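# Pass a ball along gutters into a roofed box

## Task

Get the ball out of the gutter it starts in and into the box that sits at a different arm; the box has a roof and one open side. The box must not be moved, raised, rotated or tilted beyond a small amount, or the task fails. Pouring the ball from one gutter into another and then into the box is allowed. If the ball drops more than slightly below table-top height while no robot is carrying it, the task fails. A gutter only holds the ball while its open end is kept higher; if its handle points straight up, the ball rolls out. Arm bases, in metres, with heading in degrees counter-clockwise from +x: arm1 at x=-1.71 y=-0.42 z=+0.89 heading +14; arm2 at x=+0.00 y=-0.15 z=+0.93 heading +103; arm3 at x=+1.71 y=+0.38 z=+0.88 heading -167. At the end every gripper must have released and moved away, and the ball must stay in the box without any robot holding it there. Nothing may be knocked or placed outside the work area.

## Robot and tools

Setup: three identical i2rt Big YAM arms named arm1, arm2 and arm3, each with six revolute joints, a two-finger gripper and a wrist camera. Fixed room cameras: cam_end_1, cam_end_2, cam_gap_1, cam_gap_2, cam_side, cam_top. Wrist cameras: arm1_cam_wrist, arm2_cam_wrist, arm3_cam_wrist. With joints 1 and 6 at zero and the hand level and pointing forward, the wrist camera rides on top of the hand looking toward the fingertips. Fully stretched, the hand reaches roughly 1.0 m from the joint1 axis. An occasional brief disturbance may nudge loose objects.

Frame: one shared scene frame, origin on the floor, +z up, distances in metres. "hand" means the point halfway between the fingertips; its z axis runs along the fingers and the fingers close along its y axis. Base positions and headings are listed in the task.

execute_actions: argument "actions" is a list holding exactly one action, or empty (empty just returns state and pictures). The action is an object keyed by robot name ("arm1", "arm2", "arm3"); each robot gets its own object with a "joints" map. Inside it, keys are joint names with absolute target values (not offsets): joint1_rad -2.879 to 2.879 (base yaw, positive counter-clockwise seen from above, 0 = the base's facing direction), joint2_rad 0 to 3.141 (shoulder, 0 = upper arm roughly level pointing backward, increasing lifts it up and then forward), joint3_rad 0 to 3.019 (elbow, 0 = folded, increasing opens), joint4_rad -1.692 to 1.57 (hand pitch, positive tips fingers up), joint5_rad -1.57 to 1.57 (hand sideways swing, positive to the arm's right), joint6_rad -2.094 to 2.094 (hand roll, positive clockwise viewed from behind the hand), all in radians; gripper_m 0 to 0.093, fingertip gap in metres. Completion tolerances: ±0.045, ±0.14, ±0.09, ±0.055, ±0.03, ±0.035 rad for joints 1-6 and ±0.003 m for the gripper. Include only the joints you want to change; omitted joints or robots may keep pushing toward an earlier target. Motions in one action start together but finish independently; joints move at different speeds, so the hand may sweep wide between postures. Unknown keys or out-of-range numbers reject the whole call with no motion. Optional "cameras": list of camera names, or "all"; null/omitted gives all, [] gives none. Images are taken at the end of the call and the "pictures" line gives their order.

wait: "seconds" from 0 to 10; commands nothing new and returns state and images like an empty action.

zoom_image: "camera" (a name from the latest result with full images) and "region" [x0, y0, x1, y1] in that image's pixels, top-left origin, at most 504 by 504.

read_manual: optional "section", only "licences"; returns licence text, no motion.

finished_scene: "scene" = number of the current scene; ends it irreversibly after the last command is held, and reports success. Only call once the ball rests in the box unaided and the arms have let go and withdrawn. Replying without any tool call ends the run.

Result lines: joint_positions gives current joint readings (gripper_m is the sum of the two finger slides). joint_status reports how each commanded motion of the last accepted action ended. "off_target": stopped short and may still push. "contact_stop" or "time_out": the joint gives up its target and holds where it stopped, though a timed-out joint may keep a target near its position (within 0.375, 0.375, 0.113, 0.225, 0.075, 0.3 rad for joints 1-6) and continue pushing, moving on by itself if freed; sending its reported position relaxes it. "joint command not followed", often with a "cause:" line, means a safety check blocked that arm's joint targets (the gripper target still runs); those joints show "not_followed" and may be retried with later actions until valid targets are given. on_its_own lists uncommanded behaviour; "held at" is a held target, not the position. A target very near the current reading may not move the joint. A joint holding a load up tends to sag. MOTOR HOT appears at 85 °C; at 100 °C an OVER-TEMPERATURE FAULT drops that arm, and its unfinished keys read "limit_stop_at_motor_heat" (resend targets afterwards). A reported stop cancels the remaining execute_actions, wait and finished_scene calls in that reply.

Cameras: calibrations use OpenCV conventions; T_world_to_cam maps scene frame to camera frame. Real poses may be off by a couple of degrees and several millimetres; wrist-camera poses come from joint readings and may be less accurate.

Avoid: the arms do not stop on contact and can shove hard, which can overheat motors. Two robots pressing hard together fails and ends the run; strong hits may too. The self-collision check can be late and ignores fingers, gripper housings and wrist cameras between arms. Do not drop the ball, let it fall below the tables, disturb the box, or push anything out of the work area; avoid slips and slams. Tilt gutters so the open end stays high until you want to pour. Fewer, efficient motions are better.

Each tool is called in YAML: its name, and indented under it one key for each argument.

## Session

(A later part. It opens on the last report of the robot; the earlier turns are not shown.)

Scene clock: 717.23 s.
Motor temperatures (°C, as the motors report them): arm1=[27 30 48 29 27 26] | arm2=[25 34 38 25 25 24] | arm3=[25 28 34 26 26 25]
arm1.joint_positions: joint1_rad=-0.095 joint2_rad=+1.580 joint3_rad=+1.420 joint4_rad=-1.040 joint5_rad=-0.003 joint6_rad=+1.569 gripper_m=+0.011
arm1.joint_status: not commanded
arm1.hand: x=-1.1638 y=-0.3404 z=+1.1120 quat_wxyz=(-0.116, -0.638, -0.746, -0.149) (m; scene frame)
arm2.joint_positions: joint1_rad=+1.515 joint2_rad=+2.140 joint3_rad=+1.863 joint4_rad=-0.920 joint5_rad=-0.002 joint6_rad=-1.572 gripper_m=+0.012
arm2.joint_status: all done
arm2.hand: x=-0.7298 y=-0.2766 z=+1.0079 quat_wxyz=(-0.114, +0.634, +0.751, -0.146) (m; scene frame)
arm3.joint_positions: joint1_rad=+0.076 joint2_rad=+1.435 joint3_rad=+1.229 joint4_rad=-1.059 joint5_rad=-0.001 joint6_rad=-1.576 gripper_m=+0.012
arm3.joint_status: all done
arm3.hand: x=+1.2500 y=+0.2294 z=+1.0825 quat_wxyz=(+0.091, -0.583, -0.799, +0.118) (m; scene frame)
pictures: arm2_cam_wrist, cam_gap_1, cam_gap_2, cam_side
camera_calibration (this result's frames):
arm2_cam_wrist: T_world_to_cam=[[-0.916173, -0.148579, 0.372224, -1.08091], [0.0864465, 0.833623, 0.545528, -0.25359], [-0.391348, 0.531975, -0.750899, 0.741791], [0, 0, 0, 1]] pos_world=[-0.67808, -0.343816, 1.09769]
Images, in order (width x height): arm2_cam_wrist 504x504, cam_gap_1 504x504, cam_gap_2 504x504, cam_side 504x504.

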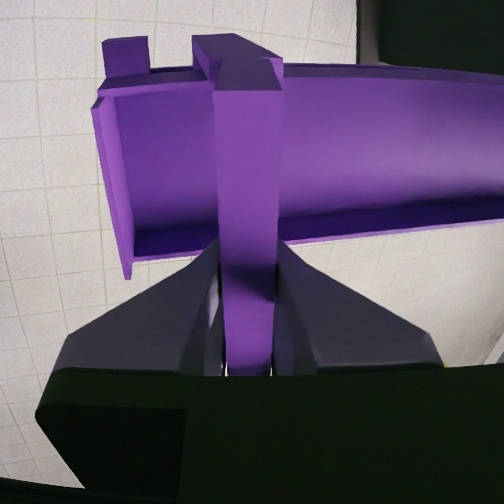

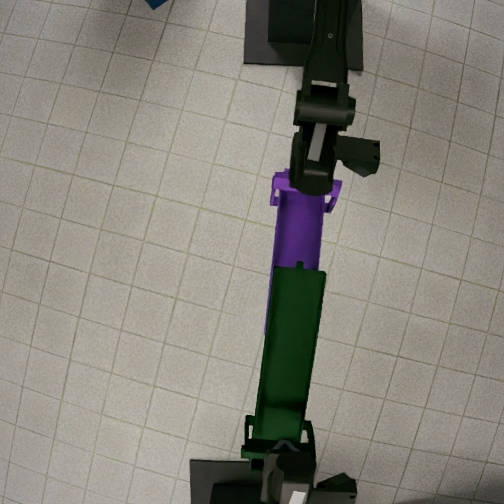

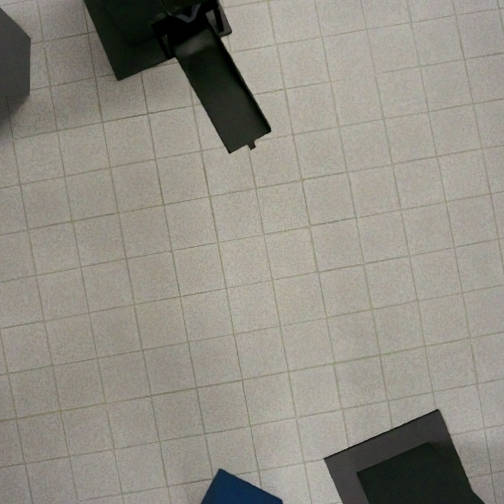

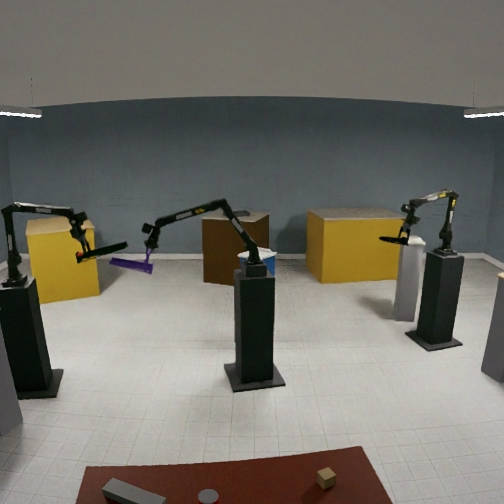

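execute_actions:
  actions:
    - {"arm1": {"joints": {"joint4_rad": -1.17}}, "arm2": {"joints": {"joint4_rad": -0.97}}}
  cameras: ["arm1_cam_wrist", "cam_gap_1", "cam_side"]

zoom_image:
  camera: "cam_side"
  region: [70, 225, 160, 285]

zoom_image:
  camera: "cam_gap_1"
  region: [220, 200, 380, 360]

Scene clock: 726.43 s.
Motor temperatures (°C, as the motors report them): arm1=[27 30 48 29 27 26] | arm2=[25 34 38 25 25 24] | arm3=[25 29 35 26 26 25]
arm1.joint_positions: joint1_rad=-0.095 joint2_rad=+1.580 joint3_rad=+1.422 joint4_rad=-1.169 joint5_rad=-0.003 joint6_rad=+1.569 gripper_m=+0.011
arm1.joint_status: all done
arm1.hand: x=-1.1932 y=-0.3449 z=+1.1029 quat_wxyz=(-0.075, -0.644, -0.754, -0.101) (m; scene frame)
arm2.joint_positions: joint1_rad=+1.515 joint2_rad=+2.140 joint3_rad=+1.863 joint4_rad=-0.964 joint5_rad=-0.002 joint6_rad=-1.572 gripper_m=+0.012
arm2.joint_status: all done
arm2.hand: x=-0.7199 y=-0.2750 z=+1.0042 quat_wxyz=(-0.100, +0.637, +0.754, -0.130) (m; scene frame)
arm3.joint_positions: joint1_rad=+0.076 joint2_rad=+1.435 joint3_rad=+1.229 joint4_rad=-1.059 joint5_rad=-0.001 joint6_rad=-1.576 gripper_m=+0.012
arm3.joint_status: not commanded
arm3.hand: x=+1.2500 y=+0.2294 z=+1.0825 quat_wxyz=(+0.091, -0.583, -0.799, +0.118) (m; scene frame)
pictures: arm1_cam_wrist, cam_gap_1, cam_side
camera_calibration (this result's frames):
arm1_cam_wrist: T_world_to_cam=[[-0.957233, -0.138964, -0.25376, -0.910324], [-0.263269, 0.782095, 0.564816, -0.659215], [0.119975, 0.607467, -0.785232, 1.34038], [0, 0, 0, 1]] pos_world=[-1.20576, -0.425168, 1.19384]
Images, in order (width x height): arm1_cam_wrist 504x504, cam_gap_1 504x504, cam_side 504x504.

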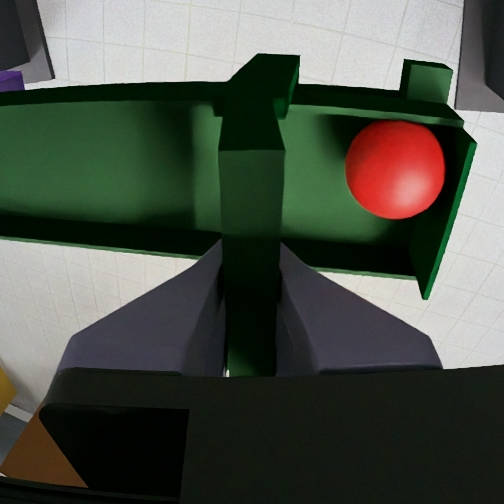

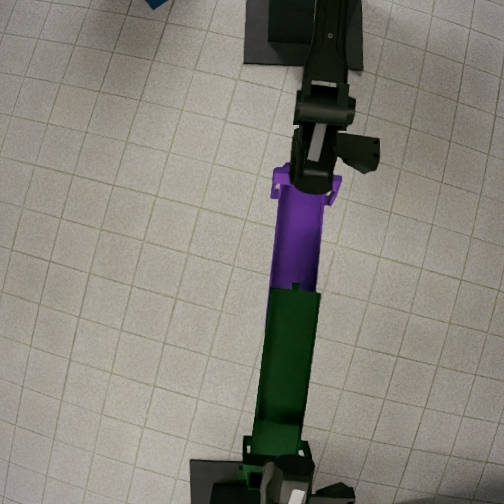

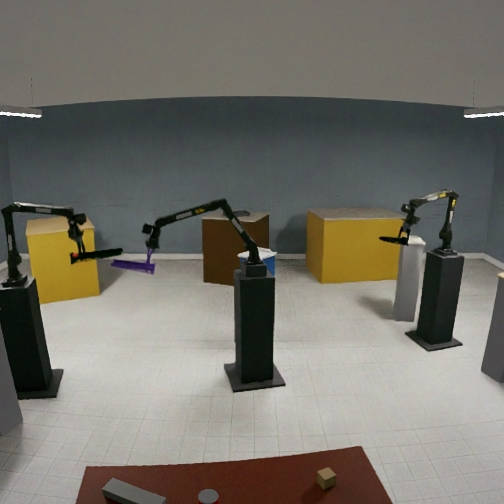

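Region (70, 225, 160, 285) of cam_side's 504x504 image, scaled by 5.600, with more detail than that image has.

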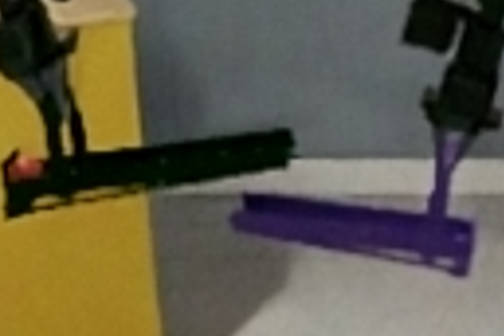

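Region (220, 200, 380, 360) of cam_gap_1's 504x504 image, scaled by 3.150, with more detail than that image has.

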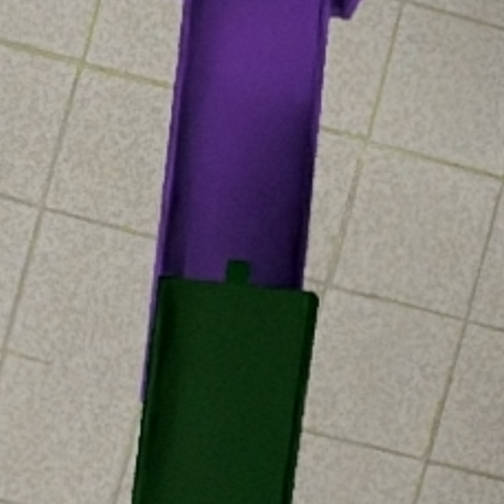

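execute_actions:
  actions:
    - {"arm1": {"joints": {"joint4_rad": -1.272}}}
  cameras: ["arm1_cam_wrist", "arm2_cam_wrist", "cam_gap_1", "cam_side"]

zoom_image:
  camera: "cam_side"
  region: [70, 225, 160, 285]

Scene clock: 741.80 s.
Motor temperatures (°C, as the motors report them): arm1=[27 30 48 29 27 26] | arm2=[25 34 39 25 25 24] | arm3=[25 29 36 26 26 25]
arm1.joint_positions: joint1_rad=-0.095 joint2_rad=+1.580 joint3_rad=+1.422 joint4_rad=-1.269 joint5_rad=-0.003 joint6_rad=+1.569 gripper_m=+0.011
arm1.joint_status: all done
arm1.hand: x=-1.2168 y=-0.3485 z=+1.0981 quat_wxyz=(-0.043, -0.648, -0.758, -0.063) (m; scene frame)
arm2.joint_positions: joint1_rad=+1.515 joint2_rad=+2.140 joint3_rad=+1.863 joint4_rad=-0.964 joint5_rad=-0.002 joint6_rad=-1.572 gripper_m=+0.012
arm2.joint_status: not commanded
arm2.hand: x=-0.7199 y=-0.2750 z=+1.0042 quat_wxyz=(-0.100, +0.637, +0.754, -0.130) (m; scene frame)
arm3.joint_positions: joint1_rad=+0.076 joint2_rad=+1.435 joint3_rad=+1.229 joint4_rad=-1.059 joint5_rad=-0.001 joint6_rad=-1.576 gripper_m=+0.012
arm3.joint_status: not commanded
arm3.hand: x=+1.2500 y=+0.2294 z=+1.0825 quat_wxyz=(+0.091, -0.583, -0.799, +0.118) (m; scene frame)
pictures: arm1_cam_wrist, arm2_cam_wrist, cam_gap_1, cam_side
camera_calibration (this result's frames):
arm1_cam_wrist: T_world_to_cam=[[-0.977218, -0.143505, -0.156372, -1.06755], [-0.208242, 0.79062, 0.575808, -0.602034], [0.0409998, 0.595253, -0.802492, 1.26031], [0, 0, 0, 1]] pos_world=[-1.22027, -0.427418, 1.19111]
arm2_cam_wrist: T_world_to_cam=[[-0.931174, -0.151675, 0.331526, -1.041], [0.0623784, 0.829656, 0.554779, -0.281515], [-0.359199, 0.537275, -0.763093, 0.778891], [0, 0, 0, 1]] pos_world=[-0.672019, -0.342813, 1.09566]
Images, in order (width x height): arm1_cam_wrist 504x504, arm2_cam_wrist 504x504, cam_gap_1 504x504, cam_side 504x504.

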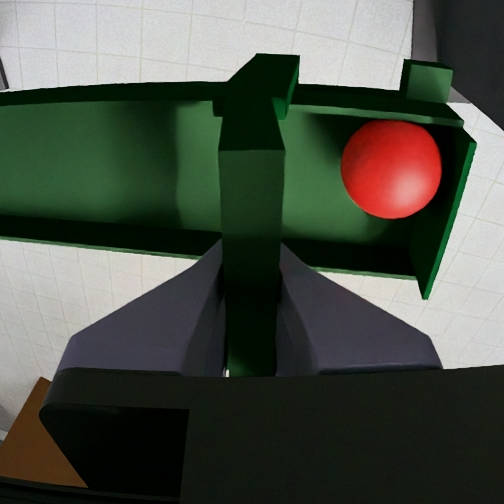

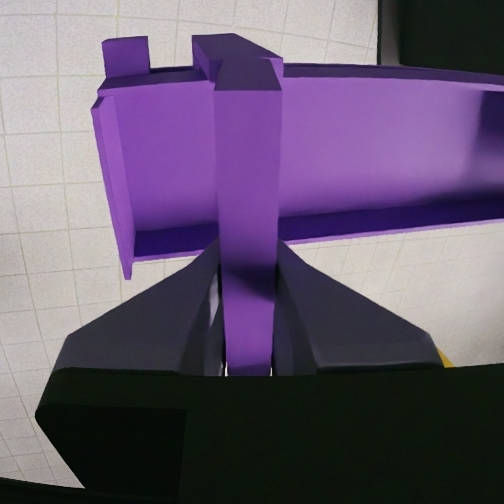

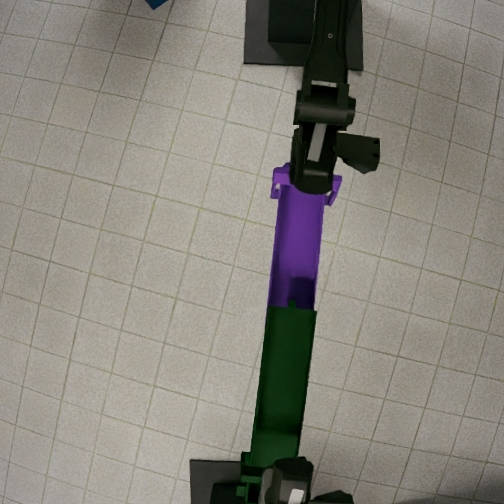

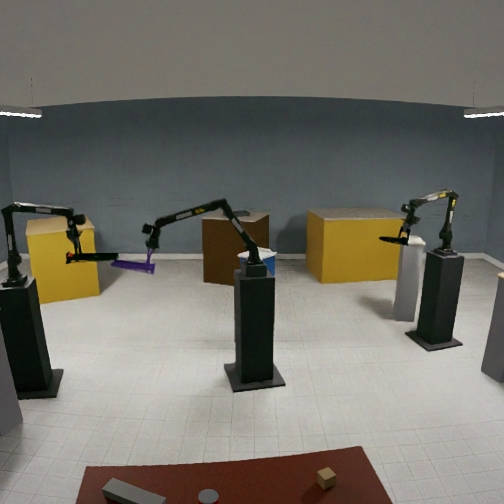

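Region (70, 225, 160, 285) of cam_side's 504x504 image, scaled by 5.600, with more detail than that image has.

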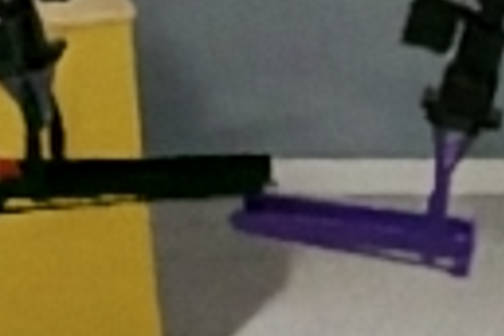

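execute_actions:
  actions: []
  cameras: ["arm1_cam_wrist", "arm2_cam_wrist", "cam_gap_1", "cam_side"]

Scene clock: 744.03 s.
Motor temperatures (°C, as the motors report them): arm1=[27 30 48 29 27 26] | arm2=[25 35 39 25 25 24] | arm3=[25 29 36 26 26 25]
arm1.joint_positions: joint1_rad=-0.095 joint2_rad=+1.580 joint3_rad=+1.422 joint4_rad=-1.269 joint5_rad=-0.003 joint6_rad=+1.569 gripper_m=+0.011
arm1.joint_status: all done
arm1.hand: x=-1.2168 y=-0.3485 z=+1.0981 quat_wxyz=(-0.043, -0.648, -0.758, -0.063) (m; scene frame)
arm2.joint_positions: joint1_rad=+1.515 joint2_rad=+2.140 joint3_rad=+1.863 joint4_rad=-0.964 joint5_rad=-0.002 joint6_rad=-1.572 gripper_m=+0.012
arm2.joint_status: not commanded
arm2.hand: x=-0.7199 y=-0.2750 z=+1.0042 quat_wxyz=(-0.100, +0.637, +0.754, -0.130) (m; scene frame)
arm3.joint_positions: joint1_rad=+0.076 joint2_rad=+1.435 joint3_rad=+1.229 joint4_rad=-1.059 joint5_rad=-0.001 joint6_rad=-1.576 gripper_m=+0.012
arm3.joint_status: not commanded
arm3.hand: x=+1.2500 y=+0.2294 z=+1.0825 quat_wxyz=(+0.091, -0.583, -0.799, +0.118) (m; scene frame)
pictures: arm1_cam_wrist, arm2_cam_wrist, cam_gap_1, cam_side
camera_calibration (this result's frames):
arm1_cam_wrist: T_world_to_cam=[[-0.977218, -0.143505, -0.156372, -1.06755], [-0.208242, 0.79062, 0.575808, -0.602034], [0.0409998, 0.595253, -0.802492, 1.26031], [0, 0, 0, 1]] pos_world=[-1.22027, -0.427418, 1.19111]
arm2_cam_wrist: T_world_to_cam=[[-0.931174, -0.151675, 0.331526, -1.041], [0.0623784, 0.829656, 0.554779, -0.281515], [-0.359199, 0.537275, -0.763093, 0.778891], [0, 0, 0, 1]] pos_world=[-0.672019, -0.342813, 1.09566]
Images, in order (width x height): arm1_cam_wrist 504x504, arm2_cam_wrist 504x504, cam_gap_1 504x504, cam_side 504x504.

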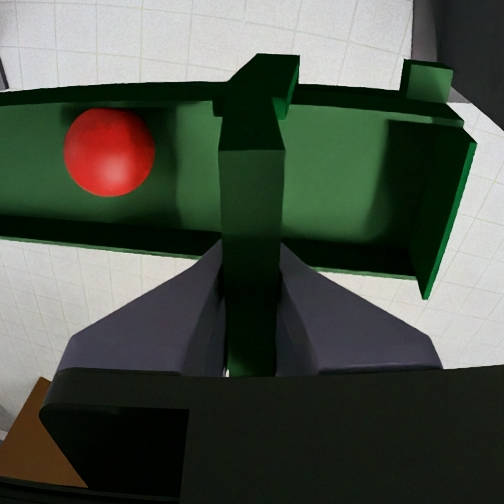

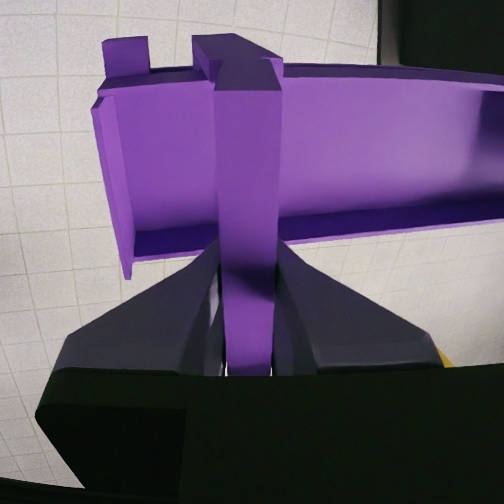

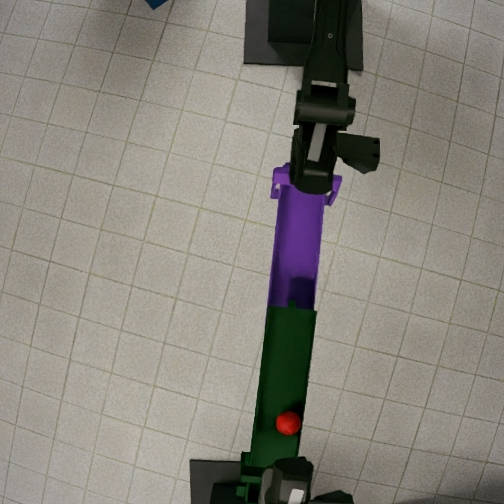

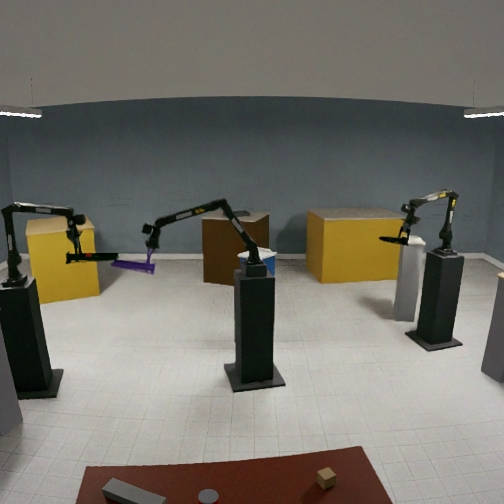

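The ball is rolling slowly. Checking again.

execute_actions:
  actions: []
  cameras: ["arm2_cam_wrist", "cam_gap_1", "cam_side"]

Scene clock: 746.13 s.
Motor temperatures (°C, as the motors report them): arm1=[27 30 48 29 27 26] | arm2=[25 35 39 25 25 24] | arm3=[25 29 36 26 26 25]
arm1.joint_positions: joint1_rad=-0.095 joint2_rad=+1.580 joint3_rad=+1.425 joint4_rad=-1.272 joint5_rad=-0.003 joint6_rad=+1.570 gripper_m=+0.011
arm1.joint_status: all done
arm1.hand: x=-1.2169 y=-0.3486 z=+1.0990 quat_wxyz=(-0.043, -0.648, -0.758, -0.063) (m; scene frame)
arm2.joint_positions: joint1_rad=+1.515 joint2_rad=+2.140 joint3_rad=+1.863 joint4_rad=-0.970 joint5_rad=+0.000 joint6_rad=-1.575 gripper_m=+0.012
arm2.joint_status: not commanded
arm2.hand: x=-0.7185 y=-0.2744 z=+1.0037 quat_wxyz=(-0.099, +0.636, +0.755, -0.127) (m; scene frame)
arm3.joint_positions: joint1_rad=+0.076 joint2_rad=+1.435 joint3_rad=+1.229 joint4_rad=-1.059 joint5_rad=-0.001 joint6_rad=-1.576 gripper_m=+0.012
arm3.joint_status: not commanded
arm3.hand: x=+1.2500 y=+0.2294 z=+1.0825 quat_wxyz=(+0.091, -0.583, -0.799, +0.118) (m; scene frame)
pictures: arm2_cam_wrist, cam_gap_1, cam_side
camera_calibration (this result's frames):
arm2_cam_wrist: T_world_to_cam=[[-0.932811, -0.154761, 0.325442, -1.03533], [0.0574239, 0.827714, 0.558205, -0.289323], [-0.355761, 0.539388, -0.763214, 0.781879], [0, 0, 0, 1]] pos_world=[-0.670988, -0.342487, 1.09518]
Images, in order (width x height): arm2_cam_wrist 504x504, cam_gap_1 504x504, cam_side 504x504.

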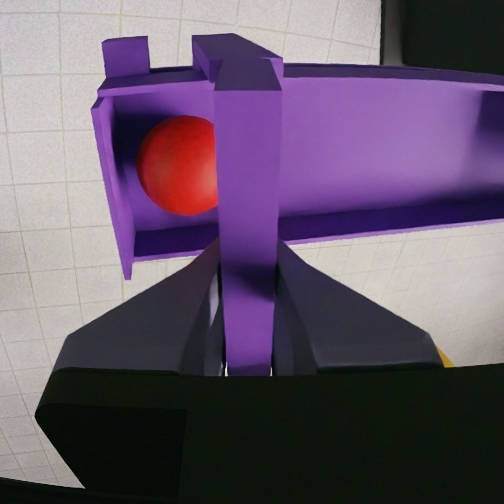

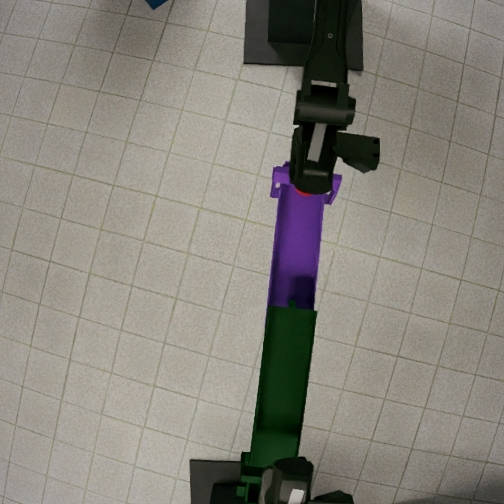

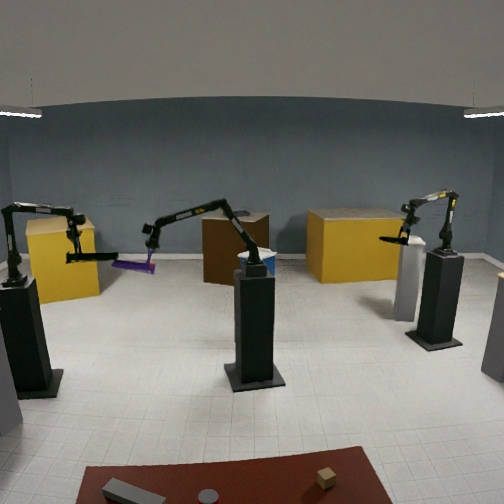

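execute_actions:
  actions:
    - {"arm1": {"joints": {"joint2_rad": 1.42}}, "arm3": {"joints": {"joint2_rad": 1.75, "joint3_rad": 1.60}}}
  cameras: ["arm2_cam_wrist", "cam_gap_2", "cam_side"]

Scene clock: 794.73 s.
Motor temperatures (°C, as the motors report them): arm1=[27 30 49 29 27 26] | arm2=[25 35 40 25 25 24] | arm3=[25 29 37 26 26 25]
arm1.joint_positions: joint1_rad=-0.095 joint2_rad=+1.422 joint3_rad=+1.442 joint4_rad=-1.274 joint5_rad=-0.003 joint6_rad=+1.570 gripper_m=+0.011
arm1.joint_status: all done
arm1.hand: x=-1.2316 y=-0.3520 z=+1.1817 quat_wxyz=(-0.099, -0.641, -0.750, -0.129) (m; scene frame)
arm2.joint_positions: joint1_rad=+1.515 joint2_rad=+2.140 joint3_rad=+1.863 joint4_rad=-0.970 joint5_rad=+0.000 joint6_rad=-1.575 gripper_m=+0.012
arm2.joint_status: not commanded
arm2.hand: x=-0.7185 y=-0.2744 z=+1.0037 quat_wxyz=(-0.099, +0.636, +0.755, -0.127) (m; scene frame)
arm3.joint_positions: joint1_rad=+0.076 joint2_rad=+1.763 joint3_rad=+1.523 joint4_rad=-1.058 joint5_rad=-0.001 joint6_rad=-1.576 gripper_m=+0.012
arm3.joint_status: all done
arm3.hand: x=+1.1433 y=+0.1963 z=+1.0405 quat_wxyz=(+0.081, -0.584, -0.801, +0.104) (m; scene frame)
pictures: arm2_cam_wrist, cam_gap_2, cam_side
camera_calibration (this result's frames):
arm2_cam_wrist: T_world_to_cam=[[-0.932811, -0.154761, 0.325442, -1.03533], [0.0574239, 0.827714, 0.558205, -0.289323], [-0.355761, 0.539388, -0.763214, 0.781879], [0, 0, 0, 1]] pos_world=[-0.670988, -0.342487, 1.09518]
Images, in order (width x height): arm2_cam_wrist 504x504, cam_gap_2 504x504, cam_side 504x504.

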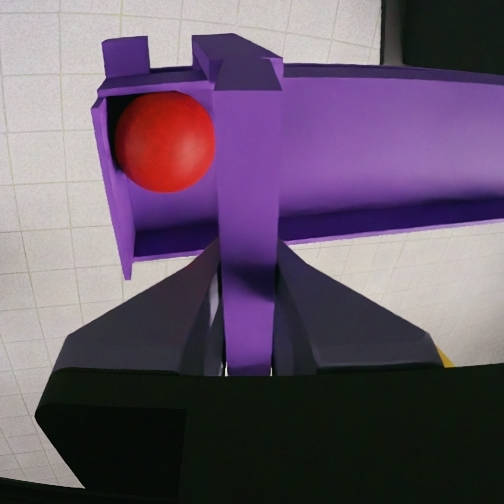

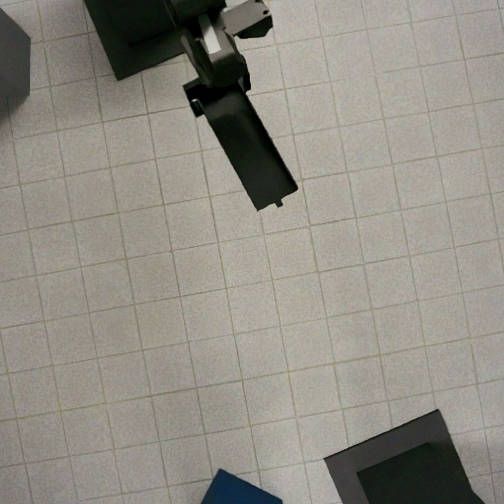

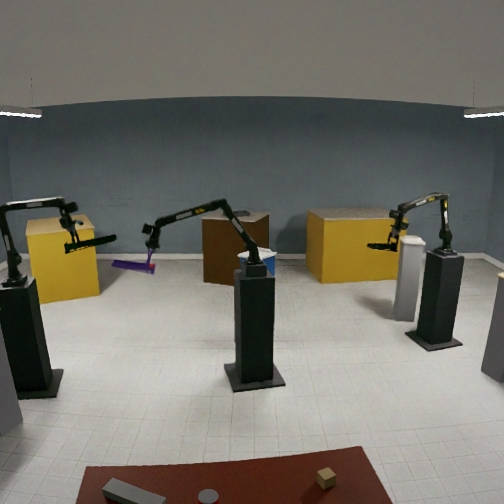

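zoom_image:
  camera: "cam_gap_2"
  region: [150, 40, 330, 220]

zoom_image:
  camera: "cam_side"
  region: [355, 200, 435, 260]

Region (150, 40, 330, 220) of cam_gap_2's 504x504 image, scaled by 2.800, with more detail than that image has.

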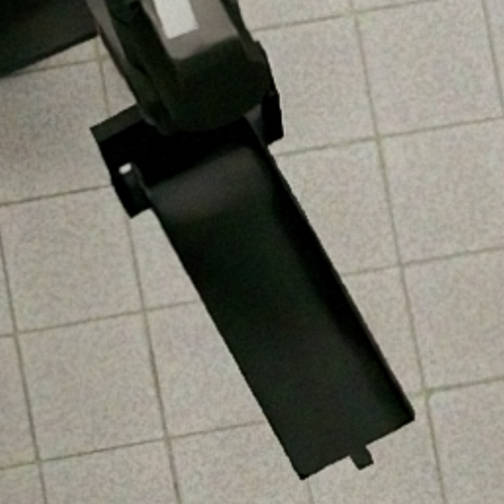

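Region (355, 200, 435, 260) of cam_side's 504x504 image, scaled by 6.300, with more detail than that image has; it fills the top 378 rows of this view, and the rest is white.

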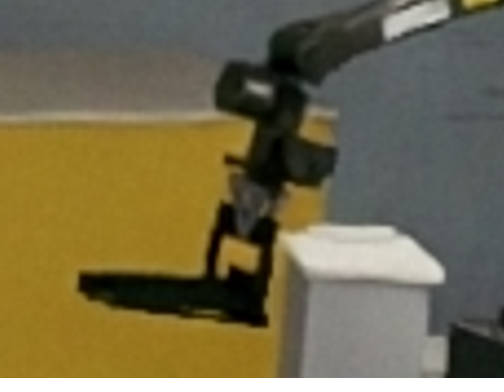

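execute_actions:
  actions:
    - {"arm1": {"joints": {"joint1_rad": -2.026, "joint2_rad": 1.56, "joint3_rad": 1.39, "joint4_rad": -1.225, "joint5_rad": -0.162, "joint6_rad": 0.175}}, "arm2": {"joints": {"joint1_rad": -1.49, "joint2_rad": 1.84}}, "arm3": {"joints": {"joint2_rad": 2.05, "joint3_rad": 1.87, "joint4_rad": -0.955}}}
  cameras: ["arm1_cam_wrist", "arm2_cam_wrist", "cam_gap_2", "cam_side", "cam_end_1"]

Scene clock: 827.77 s.
Motor temperatures (°C, as the motors report them): arm1=[27 30 47 29 27 26] | arm2=[25 36 40 25 25 24] | arm3=[25 30 40 26 26 25]
arm1.joint_positions: joint1_rad=-2.034 joint2_rad=+1.599 joint3_rad=+1.362 joint4_rad=-1.223 joint5_rad=-0.156 joint6_rad=+0.191 gripper_m=+0.011
arm1.joint_status: all done
arm1.hand: x=-1.7952 y=-0.9200 z=+1.0556 quat_wxyz=(-0.090, -0.829, -0.552, -0.022) (m; scene frame)
arm2.joint_positions: joint1_rad=-1.497 joint2_rad=+1.878 joint3_rad=+1.878 joint4_rad=-0.970 joint5_rad=+0.001 joint6_rad=-1.575 gripper_m=+0.012
arm2.joint_status: all done
arm2.hand: x=+0.6899 y=+0.0610 z=+1.1958 quat_wxyz=(-0.233, +0.771, -0.565, +0.181) (m; scene frame)
arm3.joint_positions: joint1_rad=+0.076 joint2_rad=+2.070 joint3_rad=+1.804 joint4_rad=-0.964 joint5_rad=-0.001 joint6_rad=-1.576 gripper_m=+0.012
arm3.joint_status: all done
arm3.hand: x=+1.0333 y=+0.1623 z=+0.9766 quat_wxyz=(+0.101, -0.581, -0.797, +0.132) (m; scene frame)
pictures: arm1_cam_wrist, arm2_cam_wrist, cam_end_1, cam_gap_2, cam_side
camera_calibration (this result's frames):
arm1_cam_wrist: T_world_to_cam=[[-0.90676, 0.382257, -0.177951, -1.0884], [0.248428, 0.825344, 0.507042, 0.678176], [0.340691, 0.415557, -0.843351, 2.00586], [0, 0, 0, 1]] pos_world=[-1.83877, -0.977231, 1.1541]
arm2_cam_wrist: T_world_to_cam=[[0.782208, 0.248965, 0.57111, -1.2338], [-0.0959772, -0.857588, 0.505303, -0.483141], [0.61558, -0.450066, -0.646917, 0.499866], [0, 0, 0, 1]] pos_world=[0.61101, 0.11781, 1.27214]
Images, in order (width x height): arm1_cam_wrist 504x504, arm2_cam_wrist 504x504, cam_end_1 504x504, cam_gap_2 504x504, cam_side 504x504.

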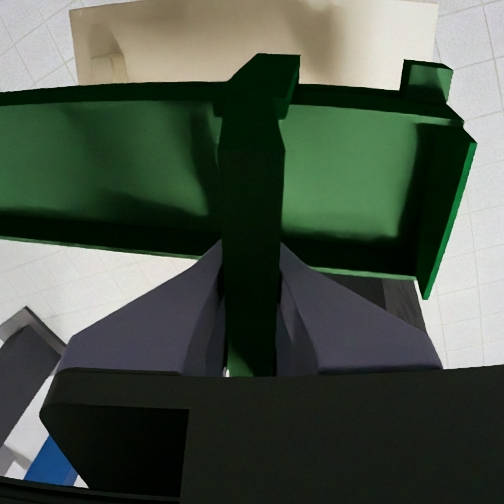

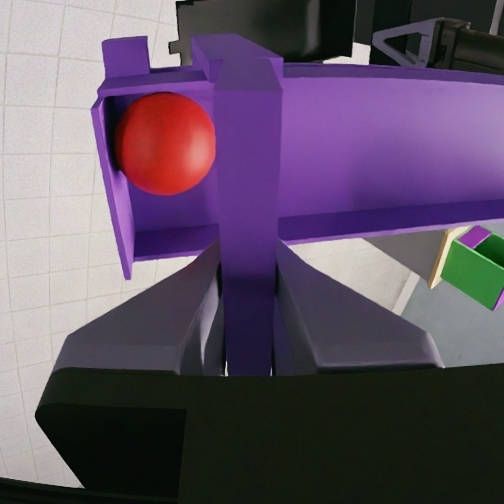

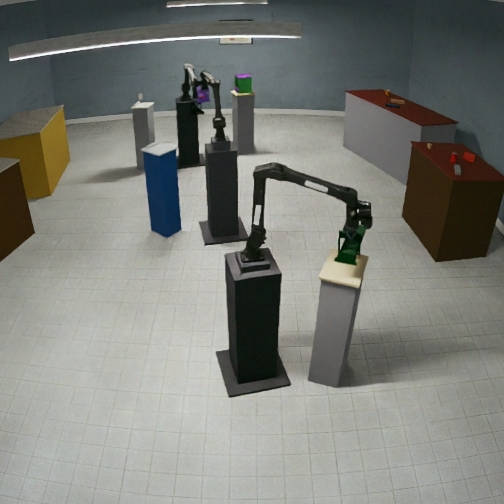

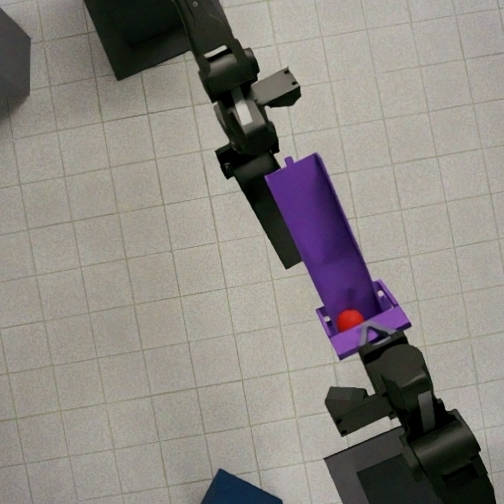

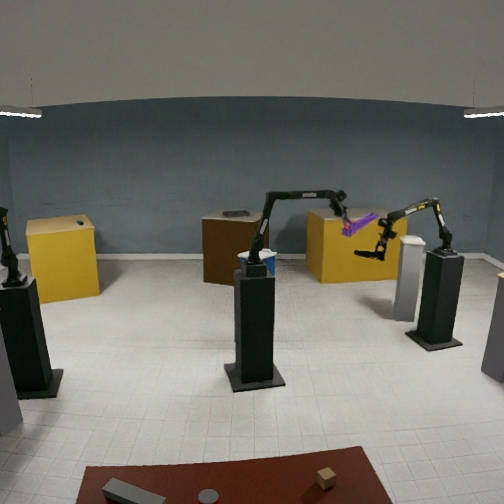

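execute_actions:
  actions:
    - {"arm1": {"joints": {"joint2_rad": 1.645, "joint3_rad": 1.26, "joint4_rad": -1.05}}, "arm2": {"joints": {"joint2_rad": 2.00, "joint4_rad": -1.13}}}
  cameras: ["arm1_cam_wrist", "arm2_cam_wrist", "cam_gap_2", "cam_side", "cam_end_1"]

zoom_image:
  camera: "cam_side"
  region: [320, 205, 410, 270]

zoom_image:
  camera: "cam_gap_2"
  region: [210, 140, 390, 320]

Scene clock: 851.10 s.
Motor temperatures (°C, as the motors report them): arm1=[27 30 45 29 27 26] | arm2=[25 36 40 25 25 24] | arm3=[25 32 40 26 26 25]
arm1.joint_positions: joint1_rad=-2.034 joint2_rad=+1.668 joint3_rad=+1.237 joint4_rad=-1.059 joint5_rad=-0.156 joint6_rad=+0.190 gripper_m=+0.011
arm1.joint_status: all done
arm1.hand: x=-1.7934 y=-0.9130 z=+0.9789 quat_wxyz=(-0.079, -0.829, -0.552, -0.033) (m; scene frame)
arm2.joint_positions: joint1_rad=-1.497 joint2_rad=+2.042 joint3_rad=+1.867 joint4_rad=-1.128 joint5_rad=+0.001 joint6_rad=-1.575 gripper_m=+0.012
arm2.joint_status: all done
arm2.hand: x=+0.6649 y=+0.0516 z=+1.0614 quat_wxyz=(-0.103, +0.799, -0.587, +0.085) (m; scene frame)
arm3.joint_positions: joint1_rad=+0.076 joint2_rad=+2.070 joint3_rad=+1.804 joint4_rad=-0.964 joint5_rad=-0.001 joint6_rad=-1.576 gripper_m=+0.012
arm3.joint_status: not commanded
arm3.hand: x=+1.0333 y=+0.1623 z=+0.9766 quat_wxyz=(+0.101, -0.581, -0.797, +0.132) (m; scene frame)
pictures: arm1_cam_wrist, arm2_cam_wrist, cam_end_1, cam_gap_2, cam_side
camera_calibration (this result's frames):
arm1_cam_wrist: T_world_to_cam=[[-0.906135, 0.386334, -0.172237, -1.10386], [0.244153, 0.810214, 0.532862, 0.664104], [0.345412, 0.440793, -0.828488, 1.9546], [0, 0, 0, 1]] pos_world=[-1.83753, -0.973182, 1.07536]
arm2_cam_wrist: T_world_to_cam=[[0.918649, 0.286734, 0.271787, -0.91005], [0.076321, -0.803777, 0.590015, -0.632975], [0.387634, -0.521273, -0.760272, 0.699597], [0, 0, 0, 1]] pos_world=[0.613138, 0.116853, 1.15269]
Images, in order (width x height): arm1_cam_wrist 504x504, arm2_cam_wrist 504x504, cam_end_1 504x504, cam_gap_2 504x504, cam_side 504x504.

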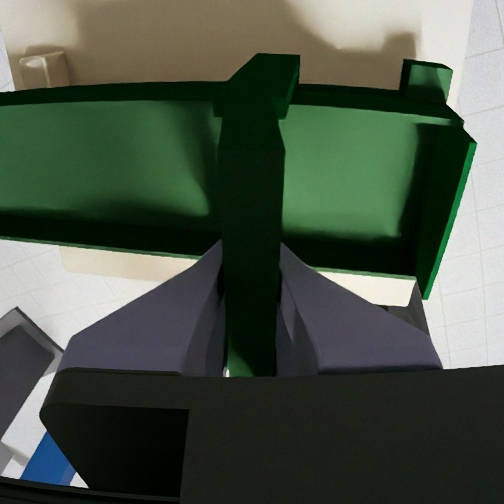

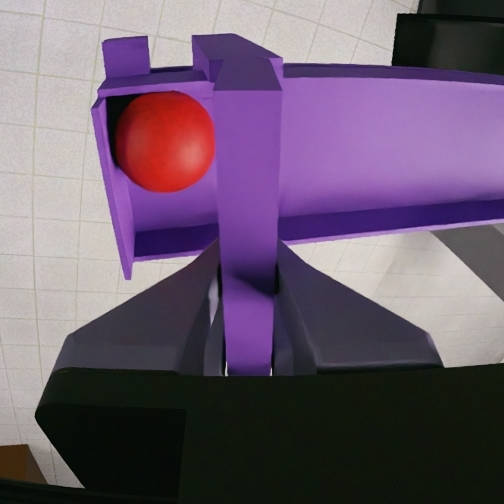

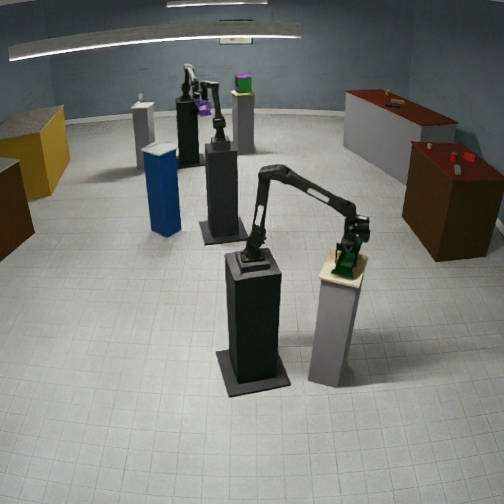

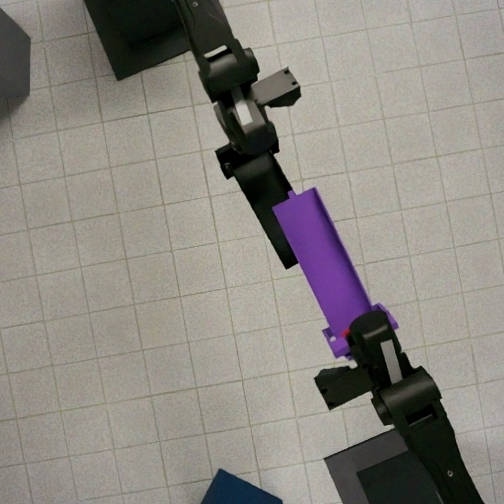

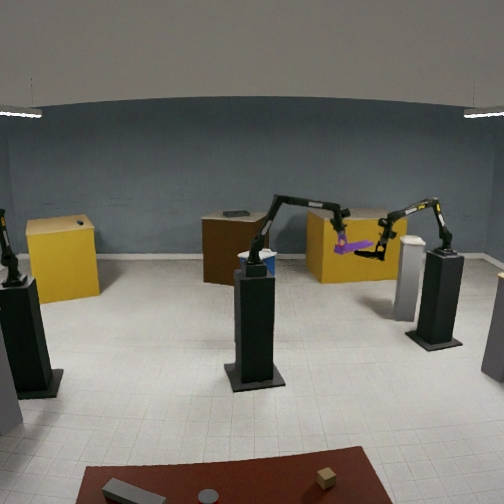

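Region (320, 205, 410, 270) of cam_side's 504x504 image, scaled by 5.600, with more detail than that image has.

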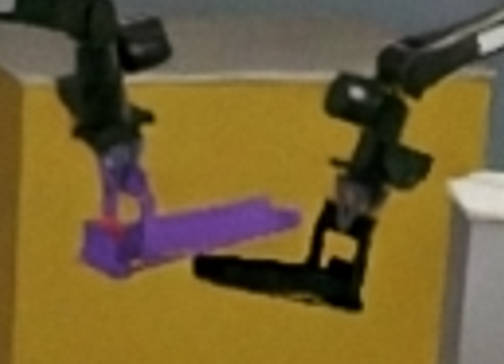

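Region (210, 140, 390, 320) of cam_gap_2's 504x504 image, scaled by 2.800, with more detail than that image has.

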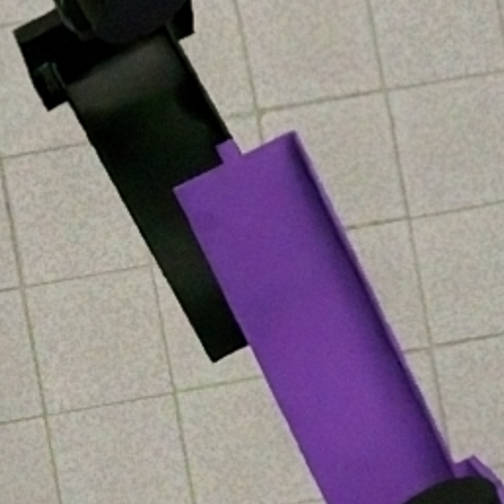

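execute_actions:
  actions:
    - {"arm1": {"joints": {"joint3_rad": 1.235}}, "arm2": {"joints": {"joint1_rad": -1.465}}, "arm3": {"joints": {"joint3_rad": 1.805}}}
  cameras: ["arm1_cam_wrist", "cam_gap_2", "cam_side", "cam_end_1"]

zoom_image:
  camera: "cam_gap_2"
  region: [210, 140, 390, 320]

zoom_image:
  camera: "cam_side"
  region: [320, 205, 410, 270]

Scene clock: 915.57 s.
Motor temperatures (°C, as the motors report them): arm1=[27 31 43 29 27 26] | arm2=[25 37 40 25 25 24] | arm3=[25 34 41 26 26 25]
arm1.joint_positions: joint1_rad=-2.034 joint2_rad=+1.668 joint3_rad=+1.224 joint4_rad=-1.059 joint5_rad=-0.156 joint6_rad=+0.190 gripper_m=+0.011
arm1.joint_status: all done
arm1.hand: x=-1.7922 y=-0.9077 z=+0.9741 quat_wxyz=(-0.075, -0.830, -0.552, -0.037) (m; scene frame)
arm2.joint_positions: joint1_rad=-1.470 joint2_rad=+2.042 joint3_rad=+1.867 joint4_rad=-1.128 joint5_rad=+0.001 joint6_rad=-1.575 gripper_m=+0.012
arm2.joint_status: all done
arm2.hand: x=+0.6593 y=+0.0690 z=+1.0612 quat_wxyz=(-0.104, +0.807, -0.576, +0.083) (m; scene frame)
arm3.joint_positions: joint1_rad=+0.076 joint2_rad=+2.070 joint3_rad=+1.804 joint4_rad=-0.964 joint5_rad=-0.001 joint6_rad=-1.576 gripper_m=+0.012
arm3.joint_status: all done
arm3.hand: x=+1.0333 y=+0.1623 z=+0.9766 quat_wxyz=(+0.101, -0.581, -0.797, +0.132) (m; scene frame)
pictures: arm1_cam_wrist, cam_end_1, cam_gap_2, cam_side
camera_calibration (this result's frames):
arm1_cam_wrist: T_world_to_cam=[[-0.905687, 0.388462, -0.16979, -1.10532], [0.24265, 0.803399, 0.543756, 0.642603], [0.347638, 0.451273, -0.821888, 1.95501], [0, 0, 0, 1]] pos_world=[-1.83664, -0.969134, 1.06971]
Images, in order (width x height): arm1_cam_wrist 504x504, cam_end_1 504x504, cam_gap_2 504x504, cam_side 504x504.

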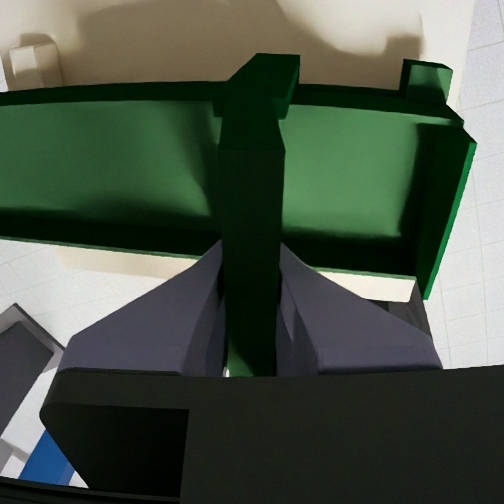

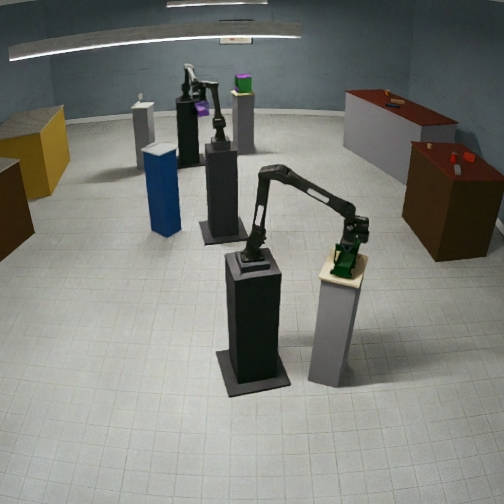

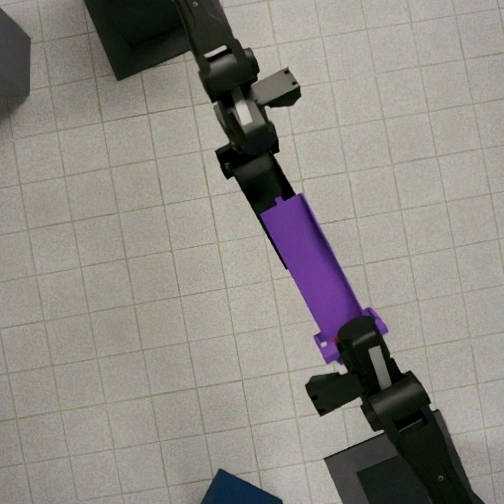

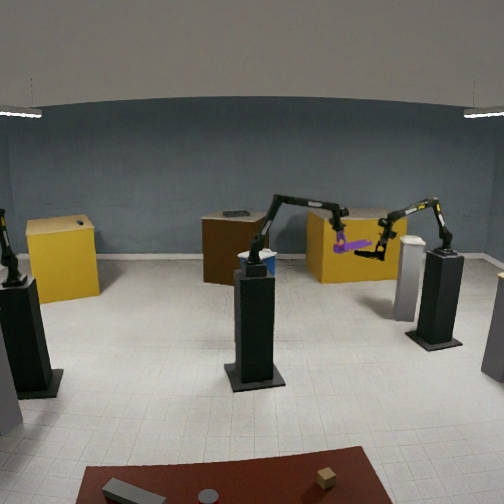

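Region (210, 140, 390, 320) of cam_gap_2's 504x504 image, scaled by 2.800, with more detail than that image has.

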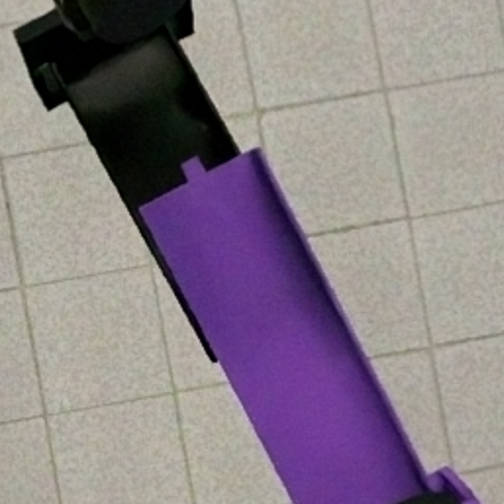

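Region (320, 205, 410, 270) of cam_side's 504x504 image, scaled by 5.600, with more detail than that image has.

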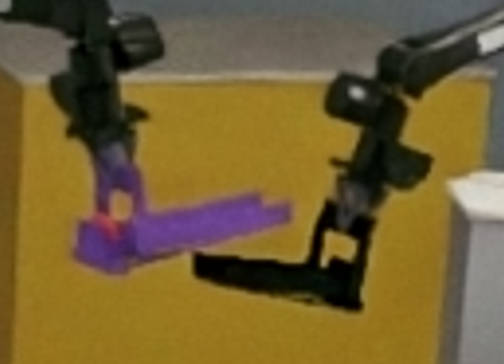

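execute_actions:
  actions:
    - {"arm1": {"joints": {"joint2_rad": 1.672}}, "arm2": {"joints": {"joint4_rad": -1.195}}, "arm3": {"joints": {"joint3_rad": 1.775}}}
  cameras: ["arm1_cam_wrist", "arm2_cam_wrist", "cam_gap_2", "cam_side"]

zoom_image:
  camera: "cam_side"
  region: [320, 205, 410, 270]

Scene clock: 923.20 s.
Motor temperatures (°C, as the motors report them): arm1=[27 31 42 29 27 26] | arm2=[25 37 41 25 25 24] | arm3=[25 34 39 26 26 25]
arm1.joint_positions: joint1_rad=-2.034 joint2_rad=+1.668 joint3_rad=+1.224 joint4_rad=-1.059 joint5_rad=-0.156 joint6_rad=+0.190 gripper_m=+0.011
arm1.joint_status: all done
arm1.hand: x=-1.7922 y=-0.9077 z=+0.9741 quat_wxyz=(-0.075, -0.830, -0.552, -0.037) (m; scene frame)
arm2.joint_positions: joint1_rad=-1.470 joint2_rad=+2.042 joint3_rad=+1.867 joint4_rad=-1.188 joint5_rad=+0.001 joint6_rad=-1.575 gripper_m=+0.012
arm2.joint_status: all done
arm2.hand: x=+0.6457 y=+0.0644 z=+1.0577 quat_wxyz=(-0.080, +0.809, -0.578, +0.066) (m; scene frame)
arm3.joint_positions: joint1_rad=+0.076 joint2_rad=+2.068 joint3_rad=+1.783 joint4_rad=-0.964 joint5_rad=-0.001 joint6_rad=-1.576 gripper_m=+0.012
arm3.joint_status: all done
arm3.hand: x=+1.0400 y=+0.1645 z=+0.9683 quat_wxyz=(+0.095, -0.582, -0.798, +0.124) (m; scene frame)
pictures: arm1_cam_wrist, arm2_cam_wrist, cam_gap_2, cam_side
camera_calibration (this result's frames):
arm1_cam_wrist: T_world_to_cam=[[-0.905687, 0.388462, -0.16979, -1.10532], [0.24265, 0.803399, 0.543756, 0.642603], [0.347638, 0.451273, -0.821888, 1.95501], [0, 0, 0, 1]] pos_world=[-1.83664, -0.969134, 1.06971]
arm2_cam_wrist: T_world_to_cam=[[0.924888, 0.314733, 0.213366, -0.839179], [0.130779, -0.790204, 0.598727, -0.664284], [0.357042, -0.525852, -0.772011, 0.743375], [0, 0, 0, 1]] pos_world=[0.597605, 0.130102, 1.15067]
Images, in order (width x height): arm1_cam_wrist 504x504, arm2_cam_wrist 504x504, cam_gap_2 504x504, cam_side 504x504.

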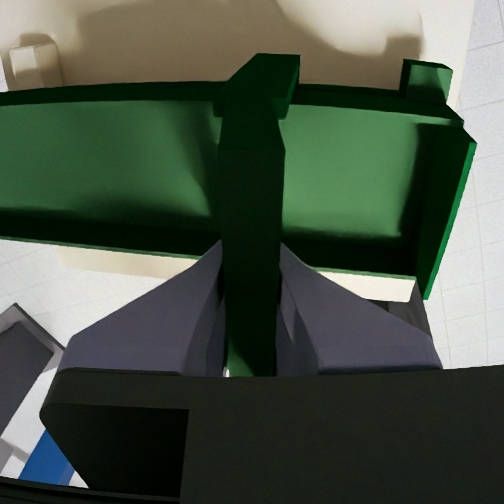

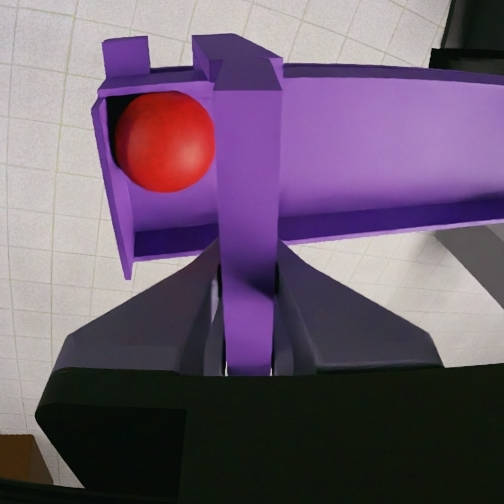

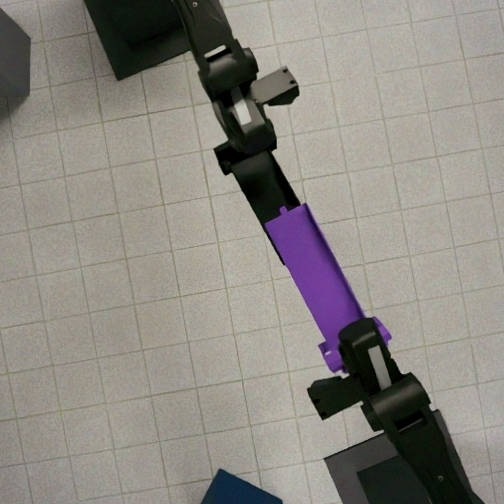

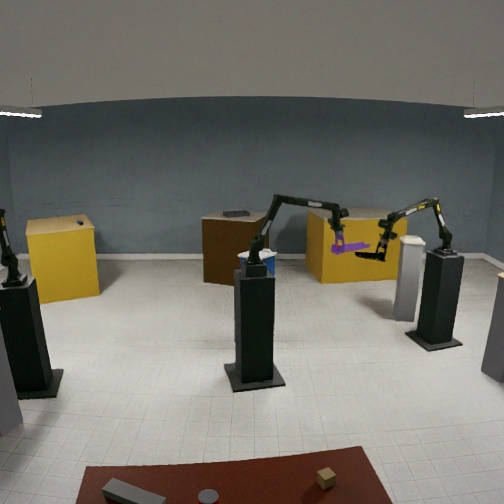

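Region (320, 205, 410, 270) of cam_side's 504x504 image, scaled by 5.600, with more detail than that image has.

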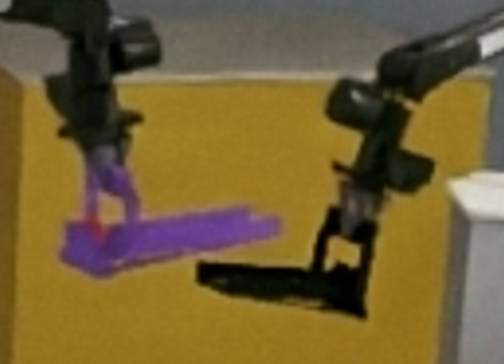

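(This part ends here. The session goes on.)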